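# Insert the loose short pin into the empty block hole

## Task

Take the short pin lying free on the table (the one not already sitting in a block) and push it into the empty hole in the blocks until it bottoms out, then release it. The pin must stay seated on its own; if only the robot's grip or pressure keeps it there, it does not count. At the end the robot must not be holding any other loose object, or the task fails. The blocks are not fixed: the block containing that hole must still be upright, less than a finger's width from its starting spot and turned roughly as before, otherwise the task fails. Open the gripper and move the arm away when finished.

## Robot and tools

Robot: two xArm6 arms with parallel grippers, named left_arm and right_arm. Each arm has six revolute joints plus one gripper opening. Both report in one shared scene frame: origin on the table top midway between the arms, +z up, +x out over the table, and left_arm sits on the +y side (the names do not refer to image sides). Bases: left_arm at (-0.029, +0.431, 0) m, quat_wxyz (+1.000, 0, 0, -0.026); right_arm at (-0.024, -0.398, 0) m, quat_wxyz (+0.997, 0, 0, +0.075). Bases may be slightly tilted. Mounting plates and the metal frame behind the arms are fixed obstacles, counted as part of the arm on their side in "too close" messages.

Gripper: fingers point along the gripper's +z axis and close along its y axis. The reported end_effector_position (link pinch) is the point between the closed finger pads, roughly 2 cm behind the fingertips; closing pushes the tips about 10 mm further along +z. The printed hand position can be off, more so at long reach.

execute_actions takes "actions": a list with zero or one entry, plus optional "pictures" (boolean).
- {"actions": []} only returns the current state, with camera images.
- A motion entry is {"rows": [...], "steps": n}, n from 5 to 15 (default 15), each step 1/30 s. Each row applies for one step; if there are fewer rows than steps, the last row repeats. Up to 15 rows.
- A wait entry is {"steps": n}, n up to 300, no rows; it returns once n steps have gone by since the previous result, with your reply time counting.
Each row is exactly 14 numbers, always covering both arms: left_arm's six joint targets then its opening, followed by right_arm's six joint targets and its opening. Joint numbers are absolute target angles in radians, in the same form as the Joint positions line. Column order and stated ranges: waist -6.283 to 6.283, shoulder -2.059 to 2.094, elbow -3.927 to 0.192, forearm roll -6.283 to 6.283, wrist pitch -1.693 to 3.142, wrist roll -6.283 to 6.283. A call is refused (nothing sent) if any target is over 0.010 rad beyond a range end and also further out than the last measured angle. True ends may differ by up to 0.010 rad; targets past the real end are clipped to it and reported as "joint sent to its limit" (possibly about an earlier action). Opening is an absolute value from -1 (closed) to +1 (fully open, 0.084 m pad gap).

Motion limits: each joint target moves at most 3.14 rad/s with a 0.16 s ramp-up, and all joints of an arm are slowed together to arrive at once. Per step the sent target stays within 0.623 rad of the measured angle, and if the targets would put the gripper more than 70 mm from where it is measured, all are scaled back. Far targets therefore take several calls. The result is captured 5 steps before an action ends; those steps run afterwards, and the arms keep moving toward the last row while you reply, until they settle or a step is HELD.

Result lines: the state line gives, per arm, end_effector_position (m), end_effector_quat_wxyz, linear (m/s) and angular (rad/s) velocity. Joint positions and Joint velocities list each arm's six joints (rad, rad/s) then the pad gap (m, m/s). grip_measured is the measured opening on the command scale. HELD marks steps where your row was partly or wholly not sent. "joint command not followed" means the clearance check altered or blocked joint targets on some steps. MOTOR HOT appears from 65 °C; at 80 °C an OVER-TEMPERATURE FAULT brakes that arm until it cools. A TORQUE FAULT (contact torque reaching a load limit) stops the arm, backs the joint off slightly, holds 10 s and drops the rest of the call. Load limits in N m: waist 44, shoulder 44, elbow 26.4, forearm roll 26.4, wrist pitch 17.6, wrist roll 17.6; a held object's weight adds to them.

Gripping: to hold something, keep commanding an opening well under grip_measured; the bigger the gap, the harder the squeeze (about 24 N per pad at most for objects up to about 6 cm). Closing fast can press harder and even spring the fingers open. Re-sending the read grip_measured still gives a light hold on narrow parts.

zoom_image: {"camera": "cam_left_wrist" or "cam_right_wrist", "region": [x0, y0, x1, y1]} in pixels of that camera's latest full image (896x504, origin top-left), region no larger than 504 by 504. It gives a closer look and moves nothing. Each wrist camera frame has +z forward, +x right in the image, +y down.

read_manual: optional "section" (only "licences"); returns licence texts and moves nothing.

finished_scene: {"scene": k} with k the current scene number; ends it irreversibly, reports success and starts the next task. Ending a reply without any tool call ends everything.

Suggested order: look, locate the free pin and the empty hole with the cameras and zoom, open the gripper, approach the pin from above, close, lift, align over the hole, lower and press gently until it stops, open, retreat upward, then call finished_scene.

Avoid: dropping the pin, knocking anything off the table, shoving or tipping the blocks (the target block must stay put), hard presses or slams, the arms colliding, and ending while gripping any loose object. Brief external tugs on held parts or pushes on loose objects can occur. Smooth, low-effort, quick motion is preferred.

Each tool is called after ">>>" as name(argument=value, ...) on one line, values as JSON.

## Session

>>> execute_actions(actions=[])

Scene clock: 0.00 s of 4690.00 s.
left_arm: end_effector_position=(+0.1005, +0.0996, +0.3102) grip_measured=+1.00 end_effector_quat_wxyz=(-0.325, +0.846, -0.380, +0.186) end_effector_velocity=(-0.000, +0.000, -0.001) end_effector_angular_velocity=(+0.002, -0.000, -0.000) | right_arm: end_effector_position=(+0.3141, +0.0433, +0.2663) grip_measured=+1.00 end_effector_quat_wxyz=(-0.064, -0.559, +0.825, +0.051) end_effector_velocity=(+0.000, +0.000, +0.001) end_effector_angular_velocity=(+0.003, -0.000, -0.001)
Joint positions: left_arm=[-1.564 -0.126 -1.135  0.585  1.767 -0.807  0.084] | right_arm=[ 0.71   0.372 -1.747  0.132  1.474  2.791  0.084]
Joint velocities: left_arm=[-0.     0.     0.002 -0.    -0.    -0.     0.   ] | right_arm=[-0.001 -0.002 -0.     0.002 -0.001 -0.     0.   ]

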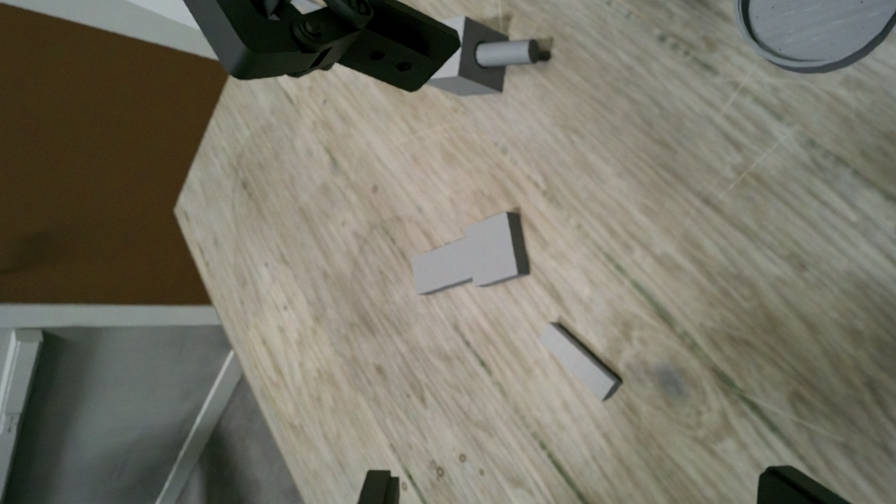

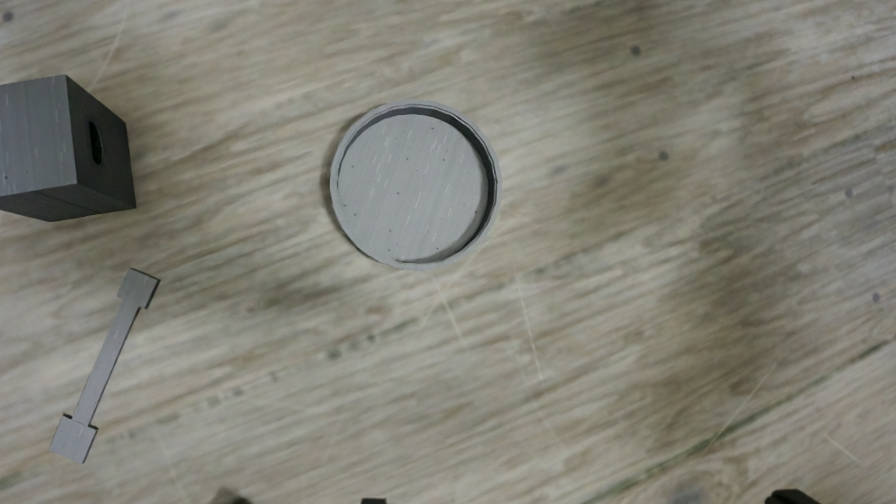

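>>> execute_actions(actions=[{"rows": [[-0.56,-0.164,-1.61,0,1.774,-0.612,1, 0.594,-0.027,-1.759,0,1.786,0.744,1]], "steps": 15}])

>>> execute_actions(actions=[{"steps": 30}], pictures=true)

Scene clock: 1.67 s of 4690.00 s.
left_arm: end_effector_position=(+0.1700, +0.1075, +0.3718) grip_measured=+1.00 end_effector_quat_wxyz=(-0.169, +0.957, -0.234, +0.044) end_effector_velocity=(+0.362, +0.143, +0.190) end_effector_angular_velocity=(-0.862, +0.586, +1.355) | right_arm: end_effector_position=(+0.3159, -0.0264, +0.3700) grip_measured=+1.00 end_effector_quat_wxyz=(-0.023, -0.700, +0.713, +0.031) end_effector_velocity=(-0.031, -0.280, +0.334) end_effector_angular_velocity=(+0.091, -0.313, +1.785)
Joint positions: left_arm=[-1.151 -0.148 -1.396  0.269  1.77  -0.702  0.084] | right_arm=[ 0.649  0.161 -1.754  0.063  1.638  2.389  0.084]
Joint velocities: left_arm=[ 1.58  -0.047 -0.63  -0.797  0.013  0.266 -0.   ] | right_arm=[-0.221 -0.744 -0.003 -0.249  0.588 -1.98  -0.   ]
Steps of this call (steps 1 to 40: nothing new was sent; steps 41 to 50: the first 10 steps of this action). Readings (joint positions):
41: left_arm=[-1.563 -0.126 -1.136 0.584 1.767 -0.806] | right_arm=[0.710 0.371 -1.747 0.132 1.475 2.790]
42: left_arm=[-1.556 -0.126 -1.141 0.575 1.767 -0.803] | right_arm=[0.709 0.367 -1.745 0.130 1.480 2.780]
44: left_arm=[-1.491 -0.126 -1.188 0.510 1.767 -0.781] | right_arm=[0.698 0.331 -1.741 0.117 1.514 2.713]
48: left_arm=[-1.258 -0.144 -1.347 0.329 1.769 -0.722] | right_arm=[0.663 0.212 -1.754 0.080 1.598 2.512]
50: the state above

Scene clock: 2.67 s of 4690.00 s.
left_arm: end_effector_position=(+0.3001, +0.1996, +0.4499) grip_measured=+1.00 end_effector_quat_wxyz=(-0.000, +1.000, -0.001, -0.000) end_effector_velocity=(+0.001, +0.001, +0.001) end_effector_angular_velocity=(-0.002, -0.002, +0.001) | right_arm: end_effector_position=(+0.2996, -0.1005, +0.4501) grip_measured=+1.00 end_effector_quat_wxyz=(+0.000, +1.000, -0.000, -0.000) end_effector_velocity=(-0.000, +0.000, +0.001) end_effector_angular_velocity=(+0.002, -0.001, +0.003)
Joint positions: left_arm=[-0.56  -0.164 -1.61   0.     1.774 -0.612  0.084] | right_arm=[ 0.594 -0.027 -1.759  0.     1.786  0.744  0.084]
Joint velocities: left_arm=[ 0.002 -0.    -0.002  0.    -0.     0.001 -0.   ] | right_arm=[ 0.    -0.001 -0.001  0.001 -0.    -0.002 -0.   ]
Kept back: nothing.
Steps of this call (steps 1 to 5: the last 5 steps of your previous action; steps 6 to 30: the robot went on to your last target). Readings (joint positions):
1: left_arm=[-1.099 -0.150 -1.416 0.244 1.770 -0.693] | right_arm=[0.641 0.136 -1.754 0.054 1.657 2.320]
2: left_arm=[-1.047 -0.151 -1.434 0.221 1.771 -0.685] | right_arm=[0.634 0.112 -1.755 0.046 1.676 2.244]
4: left_arm=[-0.945 -0.153 -1.470 0.175 1.772 -0.670] | right_arm=[0.621 0.067 -1.757 0.031 1.711 2.070]
8: left_arm=[-0.746 -0.159 -1.541 0.085 1.773 -0.640] | right_arm=[0.603 0.002 -1.760 0.010 1.761 1.664]
30: the state above

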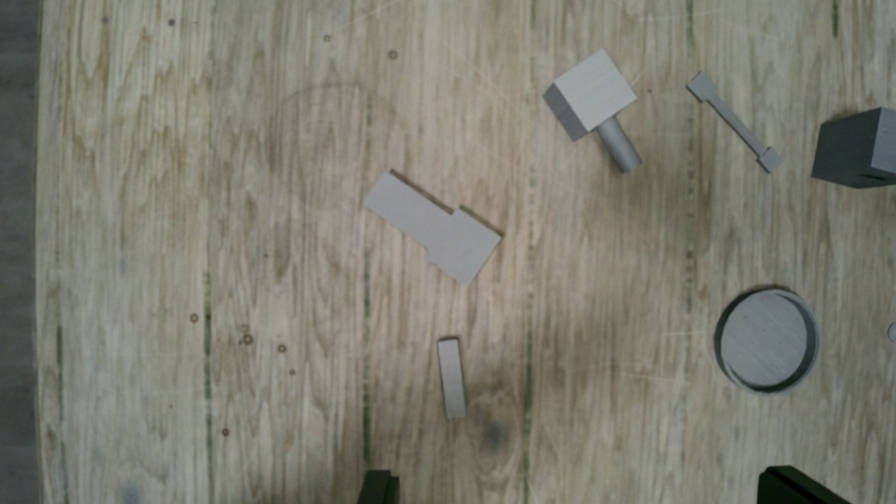

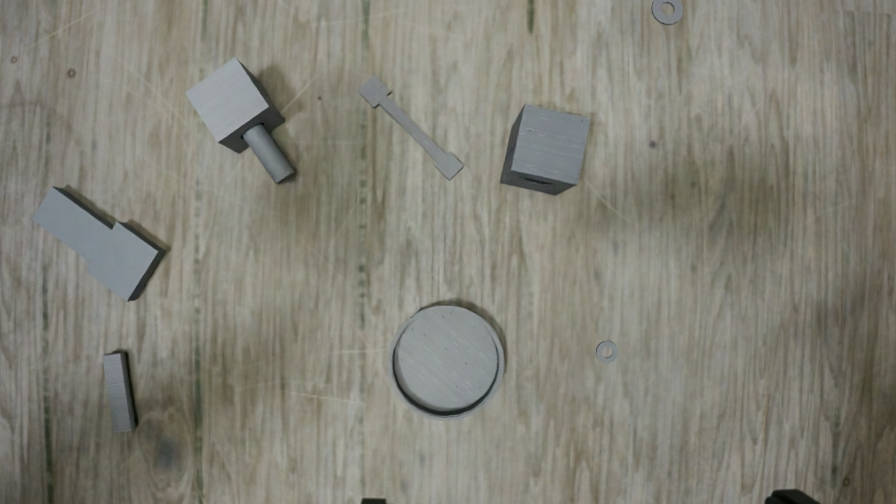

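>>> zoom_image(camera="cam_left_wrist", region=[350, 280, 560, 440])

>>> zoom_image(camera="cam_right_wrist", region=[0, 300, 300, 504])

Region (350, 280, 560, 440) of cam_left_wrist's 896x504 image, scaled by 2.400, with more detail than that image has; it fills the top 384 rows of this view, and the rest is white.

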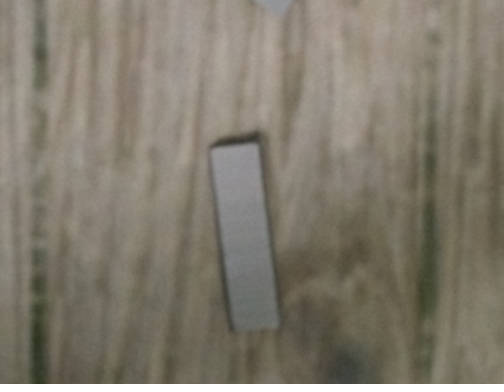

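Region (0, 300, 300, 504) of cam_right_wrist's 896x504 image, scaled by 1.680, with more detail than that image has; it fills the top 343 rows of this view, and the rest is white.

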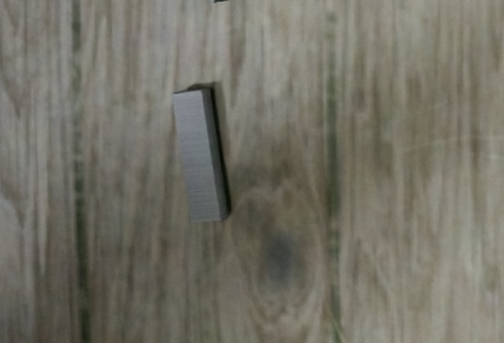

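>>> execute_actions(actions=[{"rows": [[-0.3,-0.164,-1.61,0,1.2,-0.352,1, -0.3,-0.027,-1.759,0,1.786,-0.15,1]], "steps": 15}])

>>> execute_actions(actions=[{"steps": 20}], pictures=true)

Scene clock: 3.50 s of 4690.00 s.
left_arm: end_effector_position=(+0.4228, +0.2257, +0.5010) grip_measured=+1.00 end_effector_quat_wxyz=(+0.084, +0.979, -0.000, +0.185) end_effector_velocity=(+0.438, +0.198, +0.271) end_effector_angular_velocity=(-0.396, -1.564, +0.070) | right_arm: end_effector_position=(+0.3760, -0.2154, +0.4498) grip_measured=+1.00 end_effector_quat_wxyz=(+0.000, +1.000, +0.001, -0.000) end_effector_velocity=(+0.221, -0.482, -0.001) end_effector_angular_velocity=(-0.003, +0.002, -0.022)
Joint positions: left_arm=[-0.374 -0.164 -1.61   0.     1.364 -0.427  0.084] | right_arm=[ 0.279 -0.026 -1.759 -0.     1.786  0.428  0.084]
Joint velocities: left_arm=[ 0.728 -0.003 -0.002  0.001 -1.583  0.717  0.   ] | right_arm=[-1.203  0.002 -0.    -0.003  0.    -1.182  0.   ]
Steps of this call (steps 1 to 15: the robot went on to your last target; steps 16 to 25: the first 10 steps of this action). Readings (joint positions):
16: left_arm=[-0.560 -0.164 -1.610 -0.000 1.773 -0.611] | right_arm=[0.593 -0.027 -1.759 0.000 1.786 0.743]
17: left_arm=[-0.556 -0.164 -1.610 -0.000 1.763 -0.607] | right_arm=[0.586 -0.027 -1.759 0.001 1.786 0.733]
19: left_arm=[-0.527 -0.164 -1.609 -0.001 1.695 -0.576] | right_arm=[0.526 -0.027 -1.759 0.001 1.786 0.668]
23: left_arm=[-0.423 -0.164 -1.610 0.000 1.472 -0.475] | right_arm=[0.359 -0.026 -1.759 0.000 1.786 0.507]
25: the state above

Scene clock: 4.17 s of 4690.00 s.
left_arm: end_effector_position=(+0.4652, +0.2490, +0.5315) grip_measured=+1.00 end_effector_quat_wxyz=(+0.098, +0.959, -0.000, +0.266) end_effector_velocity=(+0.001, +0.001, -0.001) end_effector_angular_velocity=(+0.001, +0.001, +0.001) | right_arm: end_effector_position=(+0.4109, -0.4628, +0.4505) grip_measured=+1.00 end_effector_quat_wxyz=(-0.000, +1.000, +0.001, +0.000) end_effector_velocity=(+0.001, +0.002, -0.002) end_effector_angular_velocity=(+0.002, +0.003, +0.019)
Joint positions: left_arm=[-0.3   -0.164 -1.61  -0.     1.2   -0.352  0.084] | right_arm=[-0.297 -0.027 -1.759  0.     1.786 -0.149  0.084]
Joint velocities: left_arm=[ 0.002  0.001  0.001  0.    -0.001  0.001 -0.   ] | right_arm=[ 0.005  0.002  0.002  0.001 -0.001 -0.013 -0.   ]
Kept back: nothing.
Steps of this call (steps 1 to 5: the last 5 steps of your previous action; steps 6 to 20: the robot went on to your last target). Readings (joint positions):
1: left_arm=[-0.350 -0.164 -1.610 0.000 1.312 -0.403] | right_arm=[0.239 -0.026 -1.759 -0.000 1.786 0.388]
2: left_arm=[-0.329 -0.164 -1.611 0.000 1.268 -0.383] | right_arm=[0.199 -0.026 -1.759 -0.000 1.786 0.348]
4: left_arm=[-0.305 -0.165 -1.612 0.001 1.218 -0.360] | right_arm=[0.119 -0.026 -1.759 -0.000 1.786 0.269]
8: left_arm=[-0.301 -0.164 -1.610 -0.000 1.202 -0.353] | right_arm=[-0.040 -0.027 -1.759 -0.000 1.786 0.110]
20: the state above

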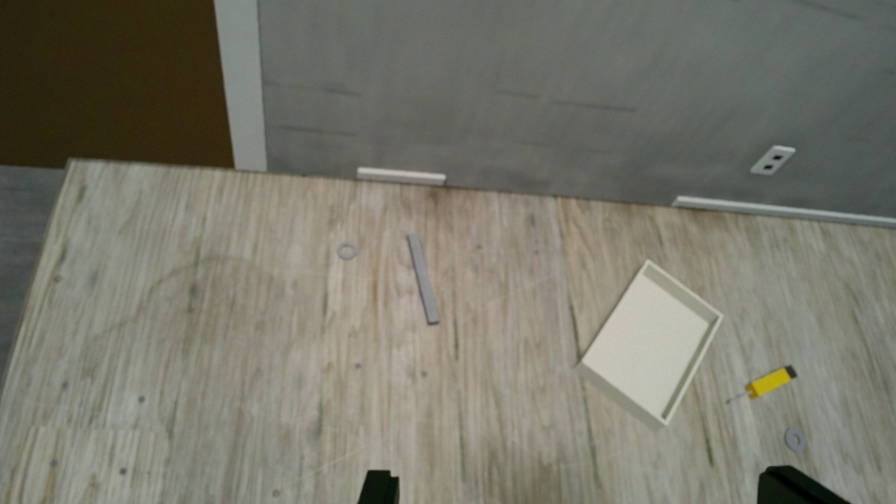

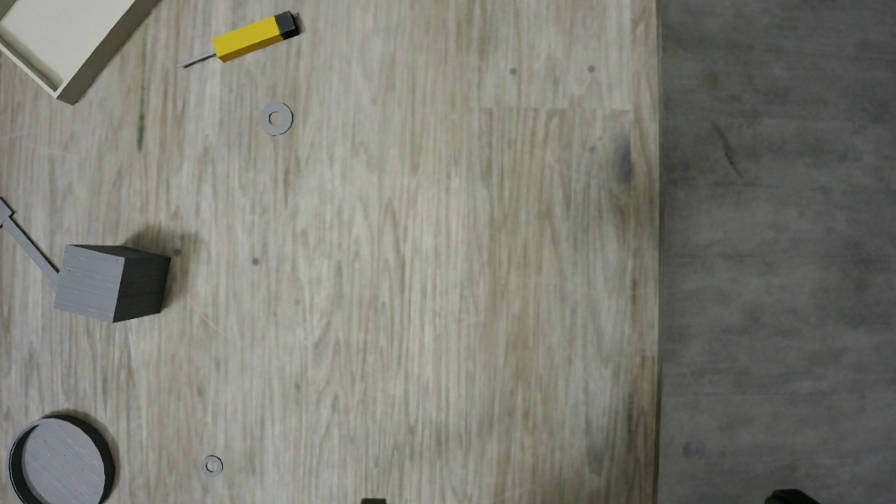

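>>> execute_actions(actions=[{"rows": [[-1.078,-0.683,-1.107,0,1.79,-1.13,1, 1.063,-0.552,-1.189,0,1.74,1.213,1]], "steps": 15}])

>>> execute_actions(actions=[{"steps": 30}], pictures=true)

Scene clock: 4.93 s of 4690.00 s.
left_arm: end_effector_position=(+0.3223, +0.1826, +0.4908) grip_measured=+1.00 end_effector_quat_wxyz=(+0.104, +0.984, +0.000, +0.147) end_effector_velocity=(-0.538, -0.171, -0.140) end_effector_angular_velocity=(+0.117, +0.799, -0.083) | right_arm: end_effector_position=(+0.3491, -0.3373, +0.4473) grip_measured=+1.00 end_effector_quat_wxyz=(-0.000, +1.000, -0.001, +0.000) end_effector_velocity=(-0.269, +0.446, -0.030) end_effector_angular_velocity=(+0.004, -0.005, +0.017)
Joint positions: left_arm=[-0.563 -0.356 -1.424 -0.     1.418 -0.616  0.084] | right_arm=[ 0.012 -0.251 -1.516  0.     1.766  0.163  0.084]
Joint velocities: left_arm=[-1.046 -0.658  0.636 -0.001  0.742 -1.03  -0.   ] | right_arm=[ 1.278 -0.699  0.752  0.002 -0.059  1.262 -0.   ]
Steps of this call (steps 1 to 13: the robot went on to your last target; steps 14 to 23: the first 10 steps of this action). Readings (joint positions):
14: left_arm=[-0.301 -0.165 -1.609 0.000 1.201 -0.353] | right_arm=[-0.299 -0.028 -1.758 -0.000 1.786 -0.149]
15: left_arm=[-0.308 -0.171 -1.602 0.000 1.210 -0.363] | right_arm=[-0.292 -0.034 -1.749 -0.001 1.785 -0.139]
17: left_arm=[-0.363 -0.214 -1.555 0.001 1.263 -0.420] | right_arm=[-0.233 -0.083 -1.690 -0.001 1.780 -0.076]
21: left_arm=[-0.494 -0.312 -1.466 0.000 1.369 -0.548] | right_arm=[-0.071 -0.202 -1.569 0.000 1.770 0.081]
23: the state above

Scene clock: 5.93 s of 4690.00 s.
left_arm: end_effector_position=(+0.0801, +0.1999, +0.4201) grip_measured=+1.00 end_effector_quat_wxyz=(-0.000, +1.000, -0.000, -0.000) end_effector_velocity=(-0.001, +0.000, +0.000) end_effector_angular_velocity=(+0.000, +0.000, -0.003) | right_arm: end_effector_position=(+0.0807, -0.1204, +0.4203) grip_measured=+1.00 end_effector_quat_wxyz=(-0.000, +1.000, -0.001, +0.000) end_effector_velocity=(-0.003, +0.001, +0.000) end_effector_angular_velocity=(+0.001, +0.000, +0.004)
Joint positions: left_arm=[-1.078 -0.683 -1.107  0.     1.79  -1.13   0.084] | right_arm=[ 1.061 -0.552 -1.189 -0.     1.74   1.212  0.084]
Joint velocities: left_arm=[-0.003 -0.001  0.001 -0.     0.001  0.    -0.   ] | right_arm=[ 0.008 -0.001  0.001  0.001 -0.     0.004 -0.   ]
Kept back: nothing.
Steps of this call (steps 1 to 5: the last 5 steps of your previous action; steps 6 to 30: the robot went on to your last target). Readings (joint positions):
1: left_arm=[-0.598 -0.378 -1.403 -0.000 1.443 -0.650] | right_arm=[0.055 -0.274 -1.492 0.000 1.764 0.206]
2: left_arm=[-0.633 -0.400 -1.381 -0.000 1.469 -0.686] | right_arm=[0.099 -0.295 -1.469 0.000 1.763 0.250]
4: left_arm=[-0.705 -0.446 -1.337 -0.000 1.520 -0.757] | right_arm=[0.189 -0.334 -1.427 0.000 1.759 0.339]
8: left_arm=[-0.854 -0.541 -1.245 -0.000 1.628 -0.906] | right_arm=[0.377 -0.398 -1.357 0.000 1.754 0.527]
30: the state above

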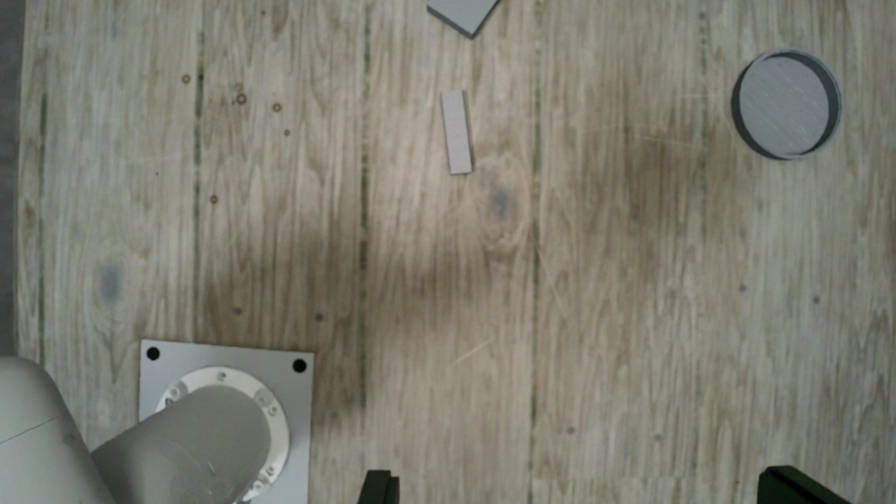

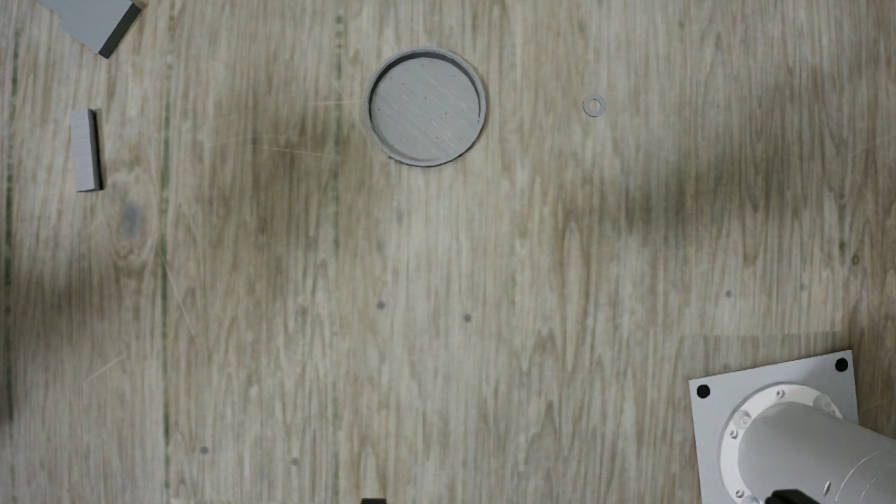

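>>> execute_actions(actions=[{"rows": [[-0.512,0.6525,-1.603,0,1.85,0,1, 0.352,0.619,-0.255,0,-1.344,0,1]], "steps": 15}])

>>> execute_actions(actions=[{"steps": 45}], pictures=true)

Scene clock: 8.00 s of 4690.00 s.
left_arm: end_effector_position=(+0.1932, +0.1801, +0.4040) grip_measured=+1.00 end_effector_quat_wxyz=(-0.055, +0.996, -0.047, -0.053) end_effector_velocity=(+0.388, -0.039, -0.251) end_effector_angular_velocity=(+0.521, +0.759, -0.669) | right_arm: end_effector_position=(+0.1511, -0.1199, +0.2830) grip_measured=+1.00 end_effector_quat_wxyz=(+0.086, +0.995, +0.003, -0.055) end_effector_velocity=(+0.186, -0.116, -0.529) end_effector_angular_velocity=(-0.596, +0.555, +0.074)
Joint positions: left_arm=[-0.794 -0.308 -1.358  0.     1.819 -0.751  0.084] | right_arm=[ 0.859 -0.343 -0.981 -0.     1.529  1.003  0.084]
Joint velocities: left_arm=[ 0.789  1.495 -0.682  0.002  0.081  1.475 -0.   ] | right_arm=[-0.665  0.777  0.776 -0.001 -0.754 -0.755 -0.   ]
Steps of this call (steps 1 to 15: the robot went on to your last target; steps 16 to 52: nothing new was sent; steps 53 to 62: the first 10 steps of this action). Readings (joint positions):
53: left_arm=[-1.077 -0.682 -1.108 -0.000 1.790 -1.129] | right_arm=[1.062 -0.551 -1.188 0.000 1.739 1.212]
54: left_arm=[-1.070 -0.675 -1.115 -0.000 1.792 -1.119] | right_arm=[1.054 -0.545 -1.183 0.000 1.729 1.202]
56: left_arm=[-1.011 -0.613 -1.170 -0.001 1.799 -1.051] | right_arm=[1.005 -0.500 -1.139 0.000 1.678 1.152]
60: left_arm=[-0.852 -0.408 -1.308 0.000 1.813 -0.851] | right_arm=[0.905 -0.395 -1.032 0.000 1.579 1.053]
62: the state above

Scene clock: 18.57 s of 4690.00 s.
left_arm: end_effector_position=(+0.3001, +0.2226, +0.1086) grip_measured=+1.00 end_effector_quat_wxyz=(-0.121, +0.865, -0.251, -0.418) end_effector_velocity=(+0.000, -0.000, +0.000) end_effector_angular_velocity=(-0.000, -0.001, -0.000) | right_arm: end_effector_position=(+0.1701, -0.2247, +0.0313) grip_measured=+1.00 end_effector_quat_wxyz=(+0.158, +0.959, +0.091, -0.216) end_effector_velocity=(-0.000, -0.000, -0.000) end_effector_angular_velocity=(-0.000, +0.001, -0.001)
Joint positions: left_arm=[-0.512  0.653 -1.603  0.     1.85  -0.     0.084] | right_arm=[ 0.579  0.117 -0.642  0.001  1.067  0.54   0.084]
Joint velocities: left_arm=[-0.    -0.001 -0.     0.     0.    -0.    -0.   ] | right_arm=[-0.     0.     0.     0.001  0.    -0.    -0.   ]
TORQUE FAULT: the external load on joint 3 (elbow) of the right arm reached its load limit, and that arm stopped for 10 seconds. A torque fault stops only its own arm. That arm's remaining commands of this call were not run. Joint 3 (elbow) of that arm moved back by up to 3 degrees. That arm holds there, with its grip as last carried out, and accepts commands again: back off and push less far. That arm stops again, at the same cost, whenever a joint's load reaches its limit.
Kept back: nothing.
The stop of the right arm began at step 17 of this call (marked STOPPED below). From that step on that arm followed nothing that you had sent. Nothing is kept back now, and the robot has no last target.
Steps of this call (steps 1 to 5: the last 5 steps of your previous action; steps 6 to 45: the robot went on to your last target; steps 46 to 317: the stop continued). Readings (joint positions):
1: left_arm=[-0.769 -0.258 -1.380 0.000 1.822 -0.702] | right_arm=[0.838 -0.318 -0.956 -0.000 1.504 0.978]
2: left_arm=[-0.746 -0.209 -1.399 0.000 1.824 -0.653] | right_arm=[0.817 -0.292 -0.930 -0.000 1.478 0.952]
4: left_arm=[-0.708 -0.112 -1.432 0.000 1.828 -0.557] | right_arm=[0.777 -0.240 -0.878 -0.000 1.427 0.900]
8: left_arm=[-0.651 0.075 -1.481 0.000 1.835 -0.396] | right_arm=[0.706 -0.132 -0.774 -0.000 1.320 0.793]
17: left_arm=[-0.555 0.476 -1.565 0.000 1.845 -0.122] | right_arm=[0.577 0.112 -0.600 0.004 1.078 0.534] STOPPED (the right arm)
317: the state above

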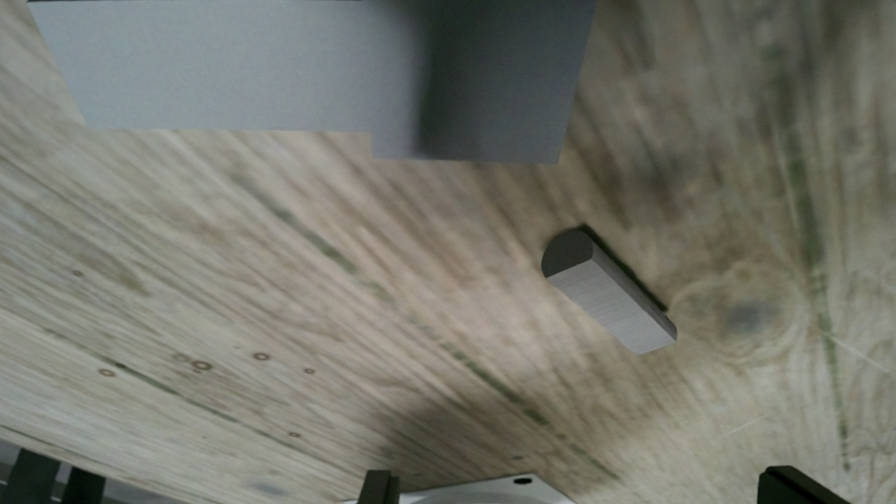

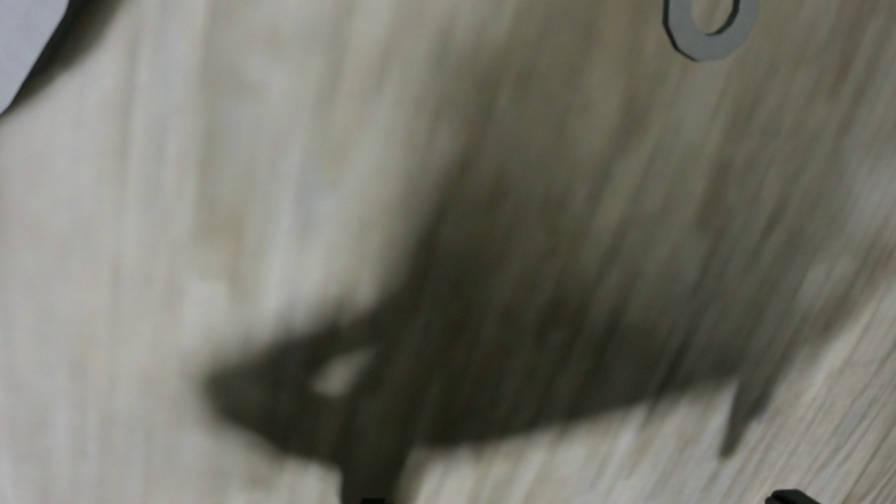

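>>> execute_actions(actions=[{"rows": [[-0.512,0.6525,-1.603,0,1.85,0,1, 0.352,0.117,-0.95,0,-0.9,0,1]], "steps": 15}])

>>> execute_actions(actions=[{"steps": 25}])

Scene clock: 19.63 s of 4690.00 s.
left_arm: end_effector_position=(+0.3001, +0.2226, +0.1086) grip_measured=+1.00 end_effector_quat_wxyz=(-0.121, +0.865, -0.251, -0.418) end_effector_velocity=(-0.000, -0.000, +0.000) end_effector_angular_velocity=(+0.000, -0.001, -0.000) | right_arm: end_effector_position=(+0.3078, -0.1561, +0.0629) grip_measured=+1.00 end_effector_quat_wxyz=(+0.020, +0.986, +0.161, -0.039) end_effector_velocity=(+0.510, +0.213, +0.208) end_effector_angular_velocity=(+1.067, -1.357, +0.408)
Joint positions: left_arm=[-0.512  0.653 -1.603  0.     1.85  -0.     0.084] | right_arm=[ 0.481  0.117 -0.776  0.001  0.748  0.306  0.084]
Joint velocities: left_arm=[-0.001 -0.001  0.     0.    -0.    -0.001 -0.   ] | right_arm=[-0.311 -0.003 -0.421 -0.002 -1.301 -0.721  0.   ]
Steps of this call (steps 1 to 22: nothing new was sent; steps 23 to 32: the first 10 steps of this action). Readings (joint positions):
23: left_arm=[-0.512 0.653 -1.603 0.000 1.850 -0.000] | right_arm=[0.579 0.117 -0.643 0.001 1.066 0.539]
24: left_arm=[-0.512 0.653 -1.603 0.000 1.850 -0.000] | right_arm=[0.576 0.117 -0.645 0.001 1.057 0.530]
26: left_arm=[-0.512 0.653 -1.603 0.000 1.850 -0.000] | right_arm=[0.555 0.119 -0.672 0.001 0.995 0.476]
30: left_arm=[-0.512 0.652 -1.603 -0.000 1.850 0.000] | right_arm=[0.502 0.117 -0.747 0.001 0.833 0.357]
32: the state above

Scene clock: 20.47 s of 4690.00 s.
left_arm: end_effector_position=(+0.3001, +0.2226, +0.1086) grip_measured=+1.00 end_effector_quat_wxyz=(-0.121, +0.865, -0.251, -0.418) end_effector_velocity=(+0.000, -0.000, -0.000) end_effector_angular_velocity=(-0.001, +0.001, -0.001) | right_arm: end_effector_position=(+0.5409, -0.0834, +0.4242) grip_measured=+1.00 end_effector_quat_wxyz=(-0.176, +0.711, +0.179, +0.656) end_effector_velocity=(-0.071, -0.082, +0.547) end_effector_angular_velocity=(+0.878, -1.846, -0.046)
Joint positions: left_arm=[-0.512  0.653 -1.603 -0.     1.85   0.     0.084] | right_arm=[ 0.359  0.117 -0.941  0.    -0.67   0.016  0.084]
Joint velocities: left_arm=[-0.     0.001 -0.001 -0.     0.     0.001  0.   ] | right_arm=[-0.057 -0.001 -0.076 -0.001 -1.964 -0.132  0.   ]
Kept back: nothing.
Steps of this call (steps 1 to 5: the last 5 steps of your previous action; steps 6 to 25: the robot went on to your last target). Readings (joint positions):
1: left_arm=[-0.512 0.653 -1.603 0.000 1.850 -0.000] | right_arm=[0.471 0.117 -0.790 0.001 0.704 0.282]
2: left_arm=[-0.512 0.653 -1.603 -0.000 1.850 -0.000] | right_arm=[0.461 0.117 -0.803 0.000 0.659 0.260]
4: left_arm=[-0.512 0.653 -1.603 -0.000 1.850 0.000] | right_arm=[0.444 0.117 -0.826 0.000 0.565 0.219]
8: left_arm=[-0.512 0.652 -1.603 -0.000 1.850 0.000] | right_arm=[0.415 0.117 -0.865 0.000 0.365 0.151]
25: the state above

>>> execute_actions(actions=[{"rows": [[-0.512,0.6525,-1.603,0,1.85,0,1, 0.352,0.36,-0.6,0,-1.3,0,1]], "steps": 12}])

>>> execute_actions(actions=[{"rows": [[-0.512,0.6525,-1.603,0,1.85,0,1, 0.352,0.619,-0.255,0,-1.6,0,1]], "steps": 15}])

>>> execute_actions(actions=[{"rows": [[-0.512,0.6525,-1.603,0,1.85,0,1, 0.352,0.619,-0.255,0,-1.6,0,1],[-0.512,0.6525,-1.603,0,1.85,0,1, 0.352,0.619,-0.255,0,-1.6,0,1],[-0.512,0.6525,-1.603,0,1.85,0,1, 0.352,0.619,-0.255,0,-1.6,0,1],[-0.512,0.6525,-1.603,0,1.85,0,1, 0.352,0.619,-0.255,0,-1.38,0,1]], "steps": 15}])

>>> execute_actions(actions=[{"steps": 8}], pictures=true)

Scene clock: 21.30 s of 4690.00 s.
left_arm: end_effector_position=(+0.3001, +0.2226, +0.1086) grip_measured=+1.00 end_effector_quat_wxyz=(-0.121, +0.865, -0.251, -0.418) end_effector_velocity=(+0.000, +0.000, +0.000) end_effector_angular_velocity=(-0.001, -0.000, -0.000) | right_arm: end_effector_position=(+0.5130, -0.1036, +0.3880) grip_measured=+1.00 end_effector_quat_wxyz=(-0.183, +0.656, +0.168, +0.712) end_effector_velocity=(-0.125, -0.069, -0.545) end_effector_angular_velocity=(-0.225, +0.411, -0.001)
Joint positions: left_arm=[-0.512  0.653 -1.603  0.     1.85  -0.     0.084] | right_arm=[ 0.352  0.217 -0.806 -0.    -1.064  0.     0.084]
Joint velocities: left_arm=[ 0.    -0.001  0.    -0.     0.     0.     0.   ] | right_arm=[-0.001  0.59   0.838  0.001 -0.959  0.    -0.   ]
Steps of this call (steps 1 to 18: the robot went on to your last target; steps 19 to 25: the first 7 steps of this action). Readings (joint positions):
19: left_arm=[-0.512 0.653 -1.603 -0.000 1.850 0.000] | right_arm=[0.352 0.118 -0.949 -0.000 -0.901 0.000]
20: left_arm=[-0.512 0.652 -1.603 0.000 1.850 0.000] | right_arm=[0.352 0.121 -0.944 -0.000 -0.911 0.000]
22: left_arm=[-0.512 0.652 -1.603 -0.000 1.850 0.000] | right_arm=[0.352 0.152 -0.899 -0.000 -0.970 0.000]
25: the state above

Scene clock: 21.80 s of 4690.00 s.
left_arm: end_effector_position=(+0.3001, +0.2226, +0.1086) grip_measured=+1.00 end_effector_quat_wxyz=(-0.121, +0.865, -0.251, -0.418) end_effector_velocity=(+0.001, -0.000, +0.001) end_effector_angular_velocity=(-0.001, -0.002, +0.001) | right_arm: end_effector_position=(+0.3852, -0.1738, +0.1426) grip_measured=+1.00 end_effector_quat_wxyz=(-0.152, +0.765, +0.196, +0.594) end_effector_velocity=(-0.386, -0.212, -0.385) end_effector_angular_velocity=(-0.407, +0.741, -0.000)
Joint positions: left_arm=[-0.512  0.653 -1.603 -0.     1.85   0.     0.084] | right_arm=[ 0.352  0.545 -0.354  0.    -1.511 -0.     0.084]
Joint velocities: left_arm=[ 0.001 -0.002 -0.001 -0.     0.    -0.     0.   ] | right_arm=[-0.     0.742  0.994  0.    -0.891 -0.    -0.   ]
Steps of this call (steps 1 to 5: the last 5 steps of your previous action; steps 6 to 15: the first 10 steps of this action). Readings (joint positions):
6: left_arm=[-0.512 0.653 -1.603 0.000 1.850 -0.000] | right_arm=[0.352 0.340 -0.630 0.000 -1.262 -0.000]
7: left_arm=[-0.512 0.653 -1.603 0.000 1.850 0.000] | right_arm=[0.352 0.359 -0.603 0.000 -1.288 -0.000]
9: left_arm=[-0.512 0.652 -1.603 0.000 1.850 0.000] | right_arm=[0.352 0.403 -0.545 -0.000 -1.341 -0.000]
13: left_arm=[-0.512 0.653 -1.603 -0.000 1.850 0.000] | right_arm=[0.352 0.497 -0.420 0.000 -1.452 -0.000]
15: the state above

Scene clock: 22.30 s of 4690.00 s.
left_arm: end_effector_position=(+0.3001, +0.2226, +0.1086) grip_measured=+1.00 end_effector_quat_wxyz=(-0.121, +0.865, -0.251, -0.418) end_effector_velocity=(-0.000, +0.000, -0.001) end_effector_angular_velocity=(+0.002, +0.002, +0.001) | right_arm: end_effector_position=(+0.3397, -0.1987, +0.0589) grip_measured=+1.00 end_effector_quat_wxyz=(-0.124, +0.840, +0.215, +0.482) end_effector_velocity=(-0.036, -0.019, -0.149) end_effector_angular_velocity=(-0.277, +0.508, +0.001)
Joint positions: left_arm=[-0.512  0.652 -1.603 -0.     1.85  -0.     0.084] | right_arm=[ 0.352  0.619 -0.256 -0.    -1.405 -0.     0.084]
Joint velocities: left_arm=[ 0.001  0.002 -0.    -0.     0.    -0.001  0.   ] | right_arm=[-0.     0.011  0.012 -0.002  0.556  0.001  0.   ]
Steps of this call (steps 1 to 5: the last 5 steps of your previous action; steps 6 to 15: the first 10 steps of this action). Readings (joint positions):
6: left_arm=[-0.512 0.653 -1.603 0.000 1.850 -0.000] | right_arm=[0.352 0.617 -0.257 0.000 -1.598 0.000]
7: left_arm=[-0.512 0.653 -1.603 0.000 1.850 0.000] | right_arm=[0.352 0.617 -0.258 -0.000 -1.599 0.000]
9: left_arm=[-0.512 0.652 -1.603 -0.000 1.850 0.000] | right_arm=[0.352 0.617 -0.258 -0.000 -1.599 0.000]
13: left_arm=[-0.512 0.652 -1.603 -0.000 1.850 -0.000] | right_arm=[0.352 0.618 -0.257 -0.000 -1.473 0.000]
15: the state above

Scene clock: 22.57 s of 4690.00 s.
left_arm: end_effector_position=(+0.3001, +0.2226, +0.1086) grip_measured=+1.00 end_effector_quat_wxyz=(-0.121, +0.865, -0.251, -0.418) end_effector_velocity=(-0.000, +0.000, -0.001) end_effector_angular_velocity=(+0.001, +0.002, +0.001) | right_arm: end_effector_position=(+0.3380, -0.1997, +0.0524) grip_measured=+1.00 end_effector_quat_wxyz=(-0.121, +0.846, +0.217, +0.472) end_effector_velocity=(-0.001, -0.001, -0.001) end_effector_angular_velocity=(-0.002, +0.004, -0.000)
Joint positions: left_arm=[-0.512  0.653 -1.603  0.     1.85  -0.     0.084] | right_arm=[ 0.352  0.619 -0.255 -0.    -1.381  0.     0.084]
Joint velocities: left_arm=[ 0.001  0.002 -0.     0.    -0.     0.     0.   ] | right_arm=[-0.001  0.     0.001 -0.     0.003 -0.    -0.   ]
Kept back: nothing.
Steps of this call (steps 1 to 5: the last 5 steps of your previous action; steps 6 to 8: the robot went on to your last target). Readings (joint positions):
1: left_arm=[-0.512 0.652 -1.603 -0.000 1.850 -0.000] | right_arm=[0.352 0.619 -0.256 -0.000 -1.392 -0.000]
2: left_arm=[-0.512 0.652 -1.603 -0.000 1.850 -0.000] | right_arm=[0.352 0.619 -0.255 -0.000 -1.386 -0.000]
4: left_arm=[-0.512 0.653 -1.603 0.000 1.850 -0.000] | right_arm=[0.352 0.619 -0.255 -0.000 -1.382 -0.000]
8: the state above

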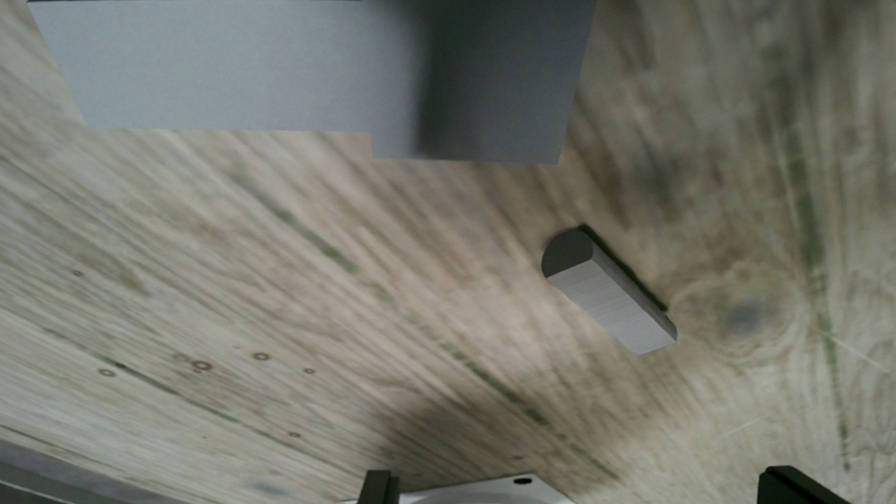

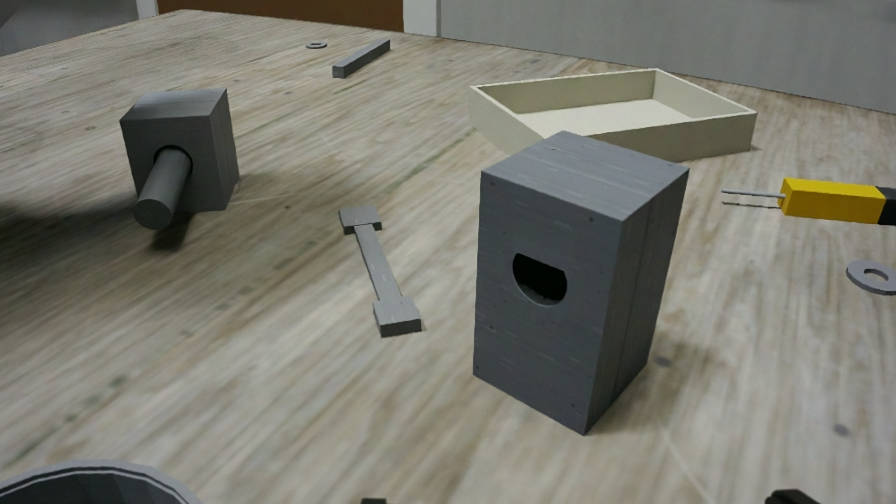

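>>> execute_actions(actions=[{"rows": [[0.1,0.2,-1.603,0,1.25,0.6,-1, 0.352,0.1,-0.255,0,-1.381,0,1]], "steps": 14}])

>>> execute_actions(actions=[{"rows": [[0.1,0.2,-1.603,0,1.0,1.2,-1, 0.487,0.2545,-0.627,0,-0.857,0.219,1]], "steps": 8}])

>>> execute_actions(actions=[{"rows": [[0.1,0.2,-1.603,0,-1.215,3.14,-1, 0.623,0.409,-0.999,0,-0.332,0.438,1]], "steps": 8}])

>>> execute_actions(actions=[{"rows": [[0.1,0.2,-1.603,0,-1.215,3.14,-1, 0.758,0.564,-1.370,0,0.193,0.656,1]], "steps": 8}])

Scene clock: 26.30 s of 4690.00 s.
left_arm: end_effector_position=(+0.4076, +0.2743, +0.1552) grip_measured=-0.38 end_effector_quat_wxyz=(-0.017, +0.929, -0.267, -0.256) end_effector_velocity=(+0.409, +0.290, +0.248) end_effector_angular_velocity=(-0.891, -1.255, +0.153) | right_arm: end_effector_position=(+0.3767, -0.1785, +0.1785) grip_measured=+1.00 end_effector_quat_wxyz=(-0.151, +0.770, +0.197, +0.588) end_effector_velocity=(+0.098, +0.054, +0.579) end_effector_angular_velocity=(+0.612, -1.113, +0.001)
Joint positions: left_arm=[-0.292  0.49  -1.604 -0.     1.634  0.216  0.028] | right_arm=[ 0.352  0.331 -0.256 -0.    -1.381  0.     0.084]
Joint velocities: left_arm=[ 0.885 -0.643  0.002  0.004 -0.841  0.841 -0.205] | right_arm=[-0.    -1.264 -0.001 -0.001 -0.005  0.001  0.   ]
Steps of this call (steps 1 to 30: the robot went on to your last target; steps 31 to 90: nothing new was sent; then 0.43 s passed at rest; steps 91 to 99: the first 9 steps of this action). Readings (joint positions):
91: left_arm=[-0.511 0.652 -1.603 -0.000 1.849 0.001] | right_arm=[0.352 0.618 -0.255 -0.000 -1.380 -0.000]
92: left_arm=[-0.505 0.647 -1.601 -0.001 1.839 0.011] | right_arm=[0.352 0.611 -0.254 0.000 -1.379 -0.000]
94: left_arm=[-0.453 0.611 -1.595 -0.001 1.783 0.068] | right_arm=[0.352 0.548 -0.252 0.000 -1.379 -0.000]
98: left_arm=[-0.322 0.512 -1.604 -0.000 1.662 0.188] | right_arm=[0.352 0.373 -0.256 -0.000 -1.380 0.000]
99: the state above

Scene clock: 26.57 s of 4690.00 s.
left_arm: end_effector_position=(+0.5034, +0.3590, +0.2322) grip_measured=-1.00 end_effector_quat_wxyz=(+0.010, +0.954, -0.294, -0.063) end_effector_velocity=(+0.345, +0.216, +0.258) end_effector_angular_velocity=(-0.407, -1.492, -1.048) | right_arm: end_effector_position=(+0.3883, -0.1678, +0.2793) grip_measured=+1.00 end_effector_quat_wxyz=(-0.178, +0.705, +0.179, +0.663) end_effector_velocity=(+0.136, +0.206, -0.145) end_effector_angular_velocity=(+0.035, +0.750, +0.214)
Joint positions: left_arm=[-0.082  0.334 -1.606  0.001  1.4    0.464  0.   ] | right_arm=[ 0.36   0.113 -0.275  0.    -1.35   0.014  0.084]
Joint velocities: left_arm=[ 0.487 -0.38  -0.012 -0.004 -1.142  1.549  0.   ] | right_arm=[ 0.243  0.281 -0.596  0.005  0.952  0.396  0.   ]
Steps of this call (steps 1 to 5: the last 5 steps of your previous action; steps 6 to 8: the first 3 steps of this action). Readings (joint positions):
6: left_arm=[-0.123 0.365 -1.604 0.000 1.470 0.380] | right_arm=[0.352 0.114 -0.257 0.000 -1.382 0.000]
7: left_arm=[-0.100 0.348 -1.605 0.000 1.437 0.416] | right_arm=[0.354 0.108 -0.262 0.000 -1.374 0.004]
8: the state above

Scene clock: 26.83 s of 4690.00 s.
left_arm: end_effector_position=(+0.5836, +0.4211, +0.3105) grip_measured=-1.00 end_effector_quat_wxyz=(-0.060, +0.877, -0.461, +0.119) end_effector_velocity=(+0.381, +0.122, +0.349) end_effector_angular_velocity=(+0.405, -1.905, -1.379) | right_arm: end_effector_position=(+0.4422, -0.0590, +0.2305) grip_measured=+1.00 end_effector_quat_wxyz=(-0.239, +0.790, +0.170, +0.538) end_effector_velocity=(+0.137, +0.455, -0.151) end_effector_angular_velocity=(+0.064, +1.172, +0.259)
Joint positions: left_arm=[ 0.036  0.247 -1.604  0.     1.088  0.952  0.   ] | right_arm=[ 0.479  0.249 -0.605  0.    -0.902  0.206  0.084]
Joint velocities: left_arm=[ 0.209 -0.163 -0.018 -0.    -1.718  1.647  0.   ] | right_arm=[ 0.496  0.552 -1.36  -0.003  1.719  0.78  -0.   ]
Steps of this call (steps 1 to 5: the last 5 steps of your previous action; steps 6 to 8: the first 3 steps of this action). Readings (joint positions):
6: left_arm=[0.014 0.264 -1.603 0.000 1.184 0.836] | right_arm=[0.446 0.212 -0.515 0.000 -1.016 0.153]
7: left_arm=[0.027 0.254 -1.603 0.000 1.142 0.897] | right_arm=[0.463 0.230 -0.559 0.000 -0.959 0.179]
8: the state above

Scene clock: 27.10 s of 4690.00 s.
left_arm: end_effector_position=(+0.6674, +0.4456, +0.4207) grip_measured=-1.00 end_effector_quat_wxyz=(-0.254, +0.702, -0.601, +0.285) end_effector_velocity=(+0.220, +0.070, +0.482) end_effector_angular_velocity=(+1.357, -1.911, -1.229) | right_arm: end_effector_position=(+0.4535, +0.0582, +0.1818) grip_measured=+1.00 end_effector_quat_wxyz=(-0.259, +0.873, +0.150, +0.385) end_effector_velocity=(-0.043, +0.468, -0.117) end_effector_angular_velocity=(-0.150, +1.193, +0.062)
Joint positions: left_arm=[ 0.074  0.219 -1.603 -0.     0.6    1.436  0.   ] | right_arm=[ 0.613  0.4   -0.972  0.    -0.393  0.422  0.084]
Joint velocities: left_arm=[ 0.094 -0.071  0.    -0.    -1.868  1.867  0.   ] | right_arm=[ 0.556  0.621 -1.516 -0.004  1.86   0.873 -0.   ]
Steps of this call (steps 1 to 5: the last 5 steps of your previous action; steps 6 to 8: the first 3 steps of this action). Readings (joint positions):
6: left_arm=[0.067 0.225 -1.603 -0.000 0.725 1.312] | right_arm=[0.577 0.358 -0.872 0.000 -0.518 0.363]
7: left_arm=[0.070 0.222 -1.603 -0.000 0.663 1.374] | right_arm=[0.594 0.379 -0.921 0.000 -0.455 0.393]
8: the state above

>>> execute_actions(actions=[{"rows": [[0.1,0.2,-1.603,0,-1.215,3.14,-1, 0.893,0.718,-1.742,0,0.717,0.875,1]], "steps": 8}])

>>> execute_actions(actions=[{"rows": [[0.1,0.2,-1.603,0,-1.215,3.14,-1, 1.0286,0.8727,-2.114,0,1.2415,1.094,1]], "steps": 15}])

>>> execute_actions(actions=[{"rows": [[0.1,0.378,-1.0,0,-1.215,3.14,-1, 1.0286,0.8727,-2.114,0,1.2415,1.094,1]], "steps": 12}], pictures=true)

Scene clock: 27.40 s of 4690.00 s.
left_arm: end_effector_position=(+0.6935, +0.4589, +0.5769) grip_measured=-1.00 end_effector_quat_wxyz=(+0.543, -0.426, +0.645, -0.328) end_effector_velocity=(-0.058, +0.021, +0.530) end_effector_angular_velocity=(+1.992, -1.907, -0.350) | right_arm: end_effector_position=(+0.4054, +0.1628, +0.1337) grip_measured=+1.00 end_effector_quat_wxyz=(-0.208, +0.949, +0.117, +0.204) end_effector_velocity=(-0.244, +0.289, -0.122) end_effector_angular_velocity=(-0.725, +1.219, -0.258)
Joint positions: left_arm=[ 0.091  0.206 -1.603 -0.     0.023  2.014  0.   ] | right_arm=[ 0.768  0.576 -1.397  0.     0.23   0.673  0.084]
Joint velocities: left_arm=[ 0.032 -0.025 -0.    -0.    -1.956  1.955  0.   ] | right_arm=[ 0.523  0.662 -1.576  0.008  2.23   0.935 -0.   ]
Steps of this call (steps 1 to 5: the last 5 steps of your previous action; step 6: the robot went on to your last target; steps 7 to 9: the first 3 steps of this action). Readings (joint positions):
7: left_arm=[0.089 0.208 -1.603 -0.000 0.153 1.884] | right_arm=[0.737 0.539 -1.308 -0.000 0.098 0.619]
8: left_arm=[0.090 0.207 -1.603 -0.000 0.088 1.949] | right_arm=[0.751 0.556 -1.349 -0.000 0.159 0.644]
9: the state above

Scene clock: 27.90 s of 4690.00 s.
left_arm: end_effector_position=(+0.5484, +0.4577, +0.7889) grip_measured=-1.00 end_effector_quat_wxyz=(+0.926, -0.044, +0.368, -0.066) end_effector_velocity=(-0.474, -0.017, +0.241) end_effector_angular_velocity=(+1.188, -1.960, +1.163) | right_arm: end_effector_position=(+0.2370, +0.2301, +0.1195) grip_measured=+1.00 end_effector_quat_wxyz=(-0.009, +0.999, +0.048, +0.004) end_effector_velocity=(-0.138, -0.003, +0.015) end_effector_angular_velocity=(-0.338, +0.148, -0.075)
Joint positions: left_arm=[ 0.099  0.201 -1.603  0.    -0.98   2.952  0.   ] | right_arm=[ 1.027  0.864 -2.094  0.     1.21   1.081  0.084]
Joint velocities: left_arm=[ 0.008 -0.007 -0.    -0.    -2.006  1.592  0.   ] | right_arm=[ 0.185  0.177 -0.434  0.002  0.626  0.259  0.   ]
Steps of this call (steps 1 to 5: the last 5 steps of your previous action; steps 6 to 15: the first 10 steps of this action). Readings (joint positions):
6: left_arm=[0.096 0.203 -1.603 -0.000 -0.375 2.411] | right_arm=[0.881 0.701 -1.700 -0.000 0.655 0.849]
7: left_arm=[0.096 0.202 -1.603 -0.000 -0.442 2.478] | right_arm=[0.893 0.714 -1.734 -0.000 0.704 0.870]
9: left_arm=[0.097 0.202 -1.603 -0.000 -0.576 2.612] | right_arm=[0.921 0.753 -1.827 -0.000 0.837 0.926]
13: left_arm=[0.098 0.201 -1.603 0.000 -0.845 2.846] | right_arm=[1.004 0.842 -2.039 0.000 1.134 1.049]
15: the state above

Scene clock: 28.30 s of 4690.00 s.
left_arm: end_effector_position=(+0.5487, +0.4583, +0.7198) grip_measured=-1.00 end_effector_quat_wxyz=(+0.935, -0.010, +0.355, +0.019) end_effector_velocity=(+0.288, +0.013, -0.554) end_effector_angular_velocity=(-0.050, +1.133, +0.002) | right_arm: end_effector_position=(+0.2354, +0.2273, +0.1199) grip_measured=+1.00 end_effector_quat_wxyz=(+0.000, +0.999, +0.042, +0.000) end_effector_velocity=(-0.004, +0.002, +0.000) end_effector_angular_velocity=(-0.001, -0.001, +0.005)
Joint positions: left_arm=[ 0.1    0.244 -1.452 -0.    -1.208  3.135  0.   ] | right_arm=[ 1.028  0.872 -2.114 -0.     1.241  1.094  0.084]
Joint velocities: left_arm=[-0.001  0.28   0.857  0.    -0.003  0.004  0.   ] | right_arm=[ 0.006  0.001 -0.003 -0.001  0.002  0.001  0.   ]
Steps of this call (steps 1 to 5: the last 5 steps of your previous action; steps 6 to 12: the first 7 steps of this action). Readings (joint positions):
6: left_arm=[0.100 0.200 -1.602 -0.000 -1.206 3.133] | right_arm=[1.026 0.872 -2.112 -0.000 1.240 1.093]
7: left_arm=[0.100 0.200 -1.595 -0.000 -1.209 3.135] | right_arm=[1.026 0.872 -2.113 -0.000 1.241 1.094]
9: left_arm=[0.100 0.210 -1.546 -0.000 -1.209 3.134] | right_arm=[1.027 0.872 -2.113 -0.000 1.241 1.094]
12: the state above

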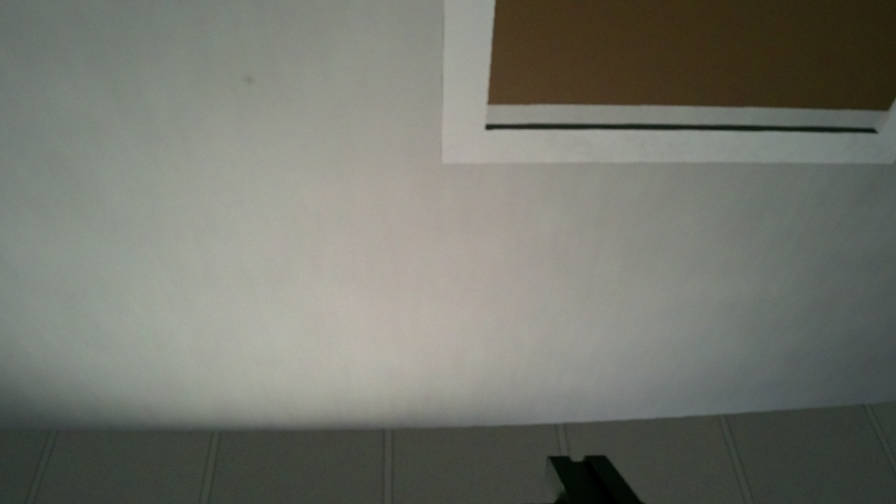

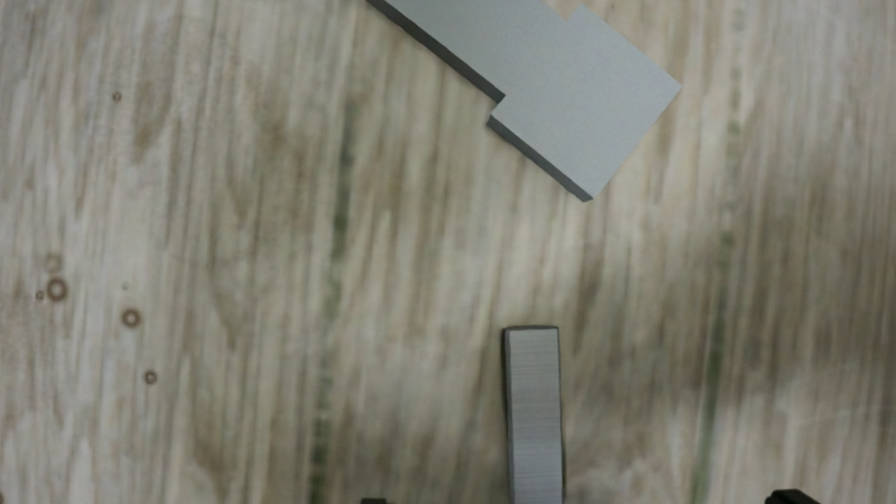

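>>> zoom_image(camera="cam_right_wrist", region=[280, 300, 780, 504])

Region (280, 300, 780, 504) of cam_right_wrist's 896x504 image, scaled by 1.008, with more detail than that image has; it fills the top 206 rows of this view, and the rest is white.

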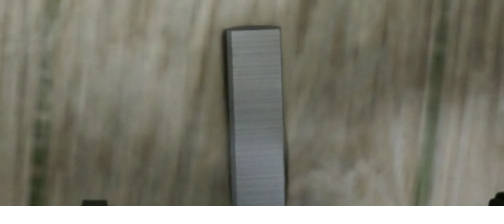

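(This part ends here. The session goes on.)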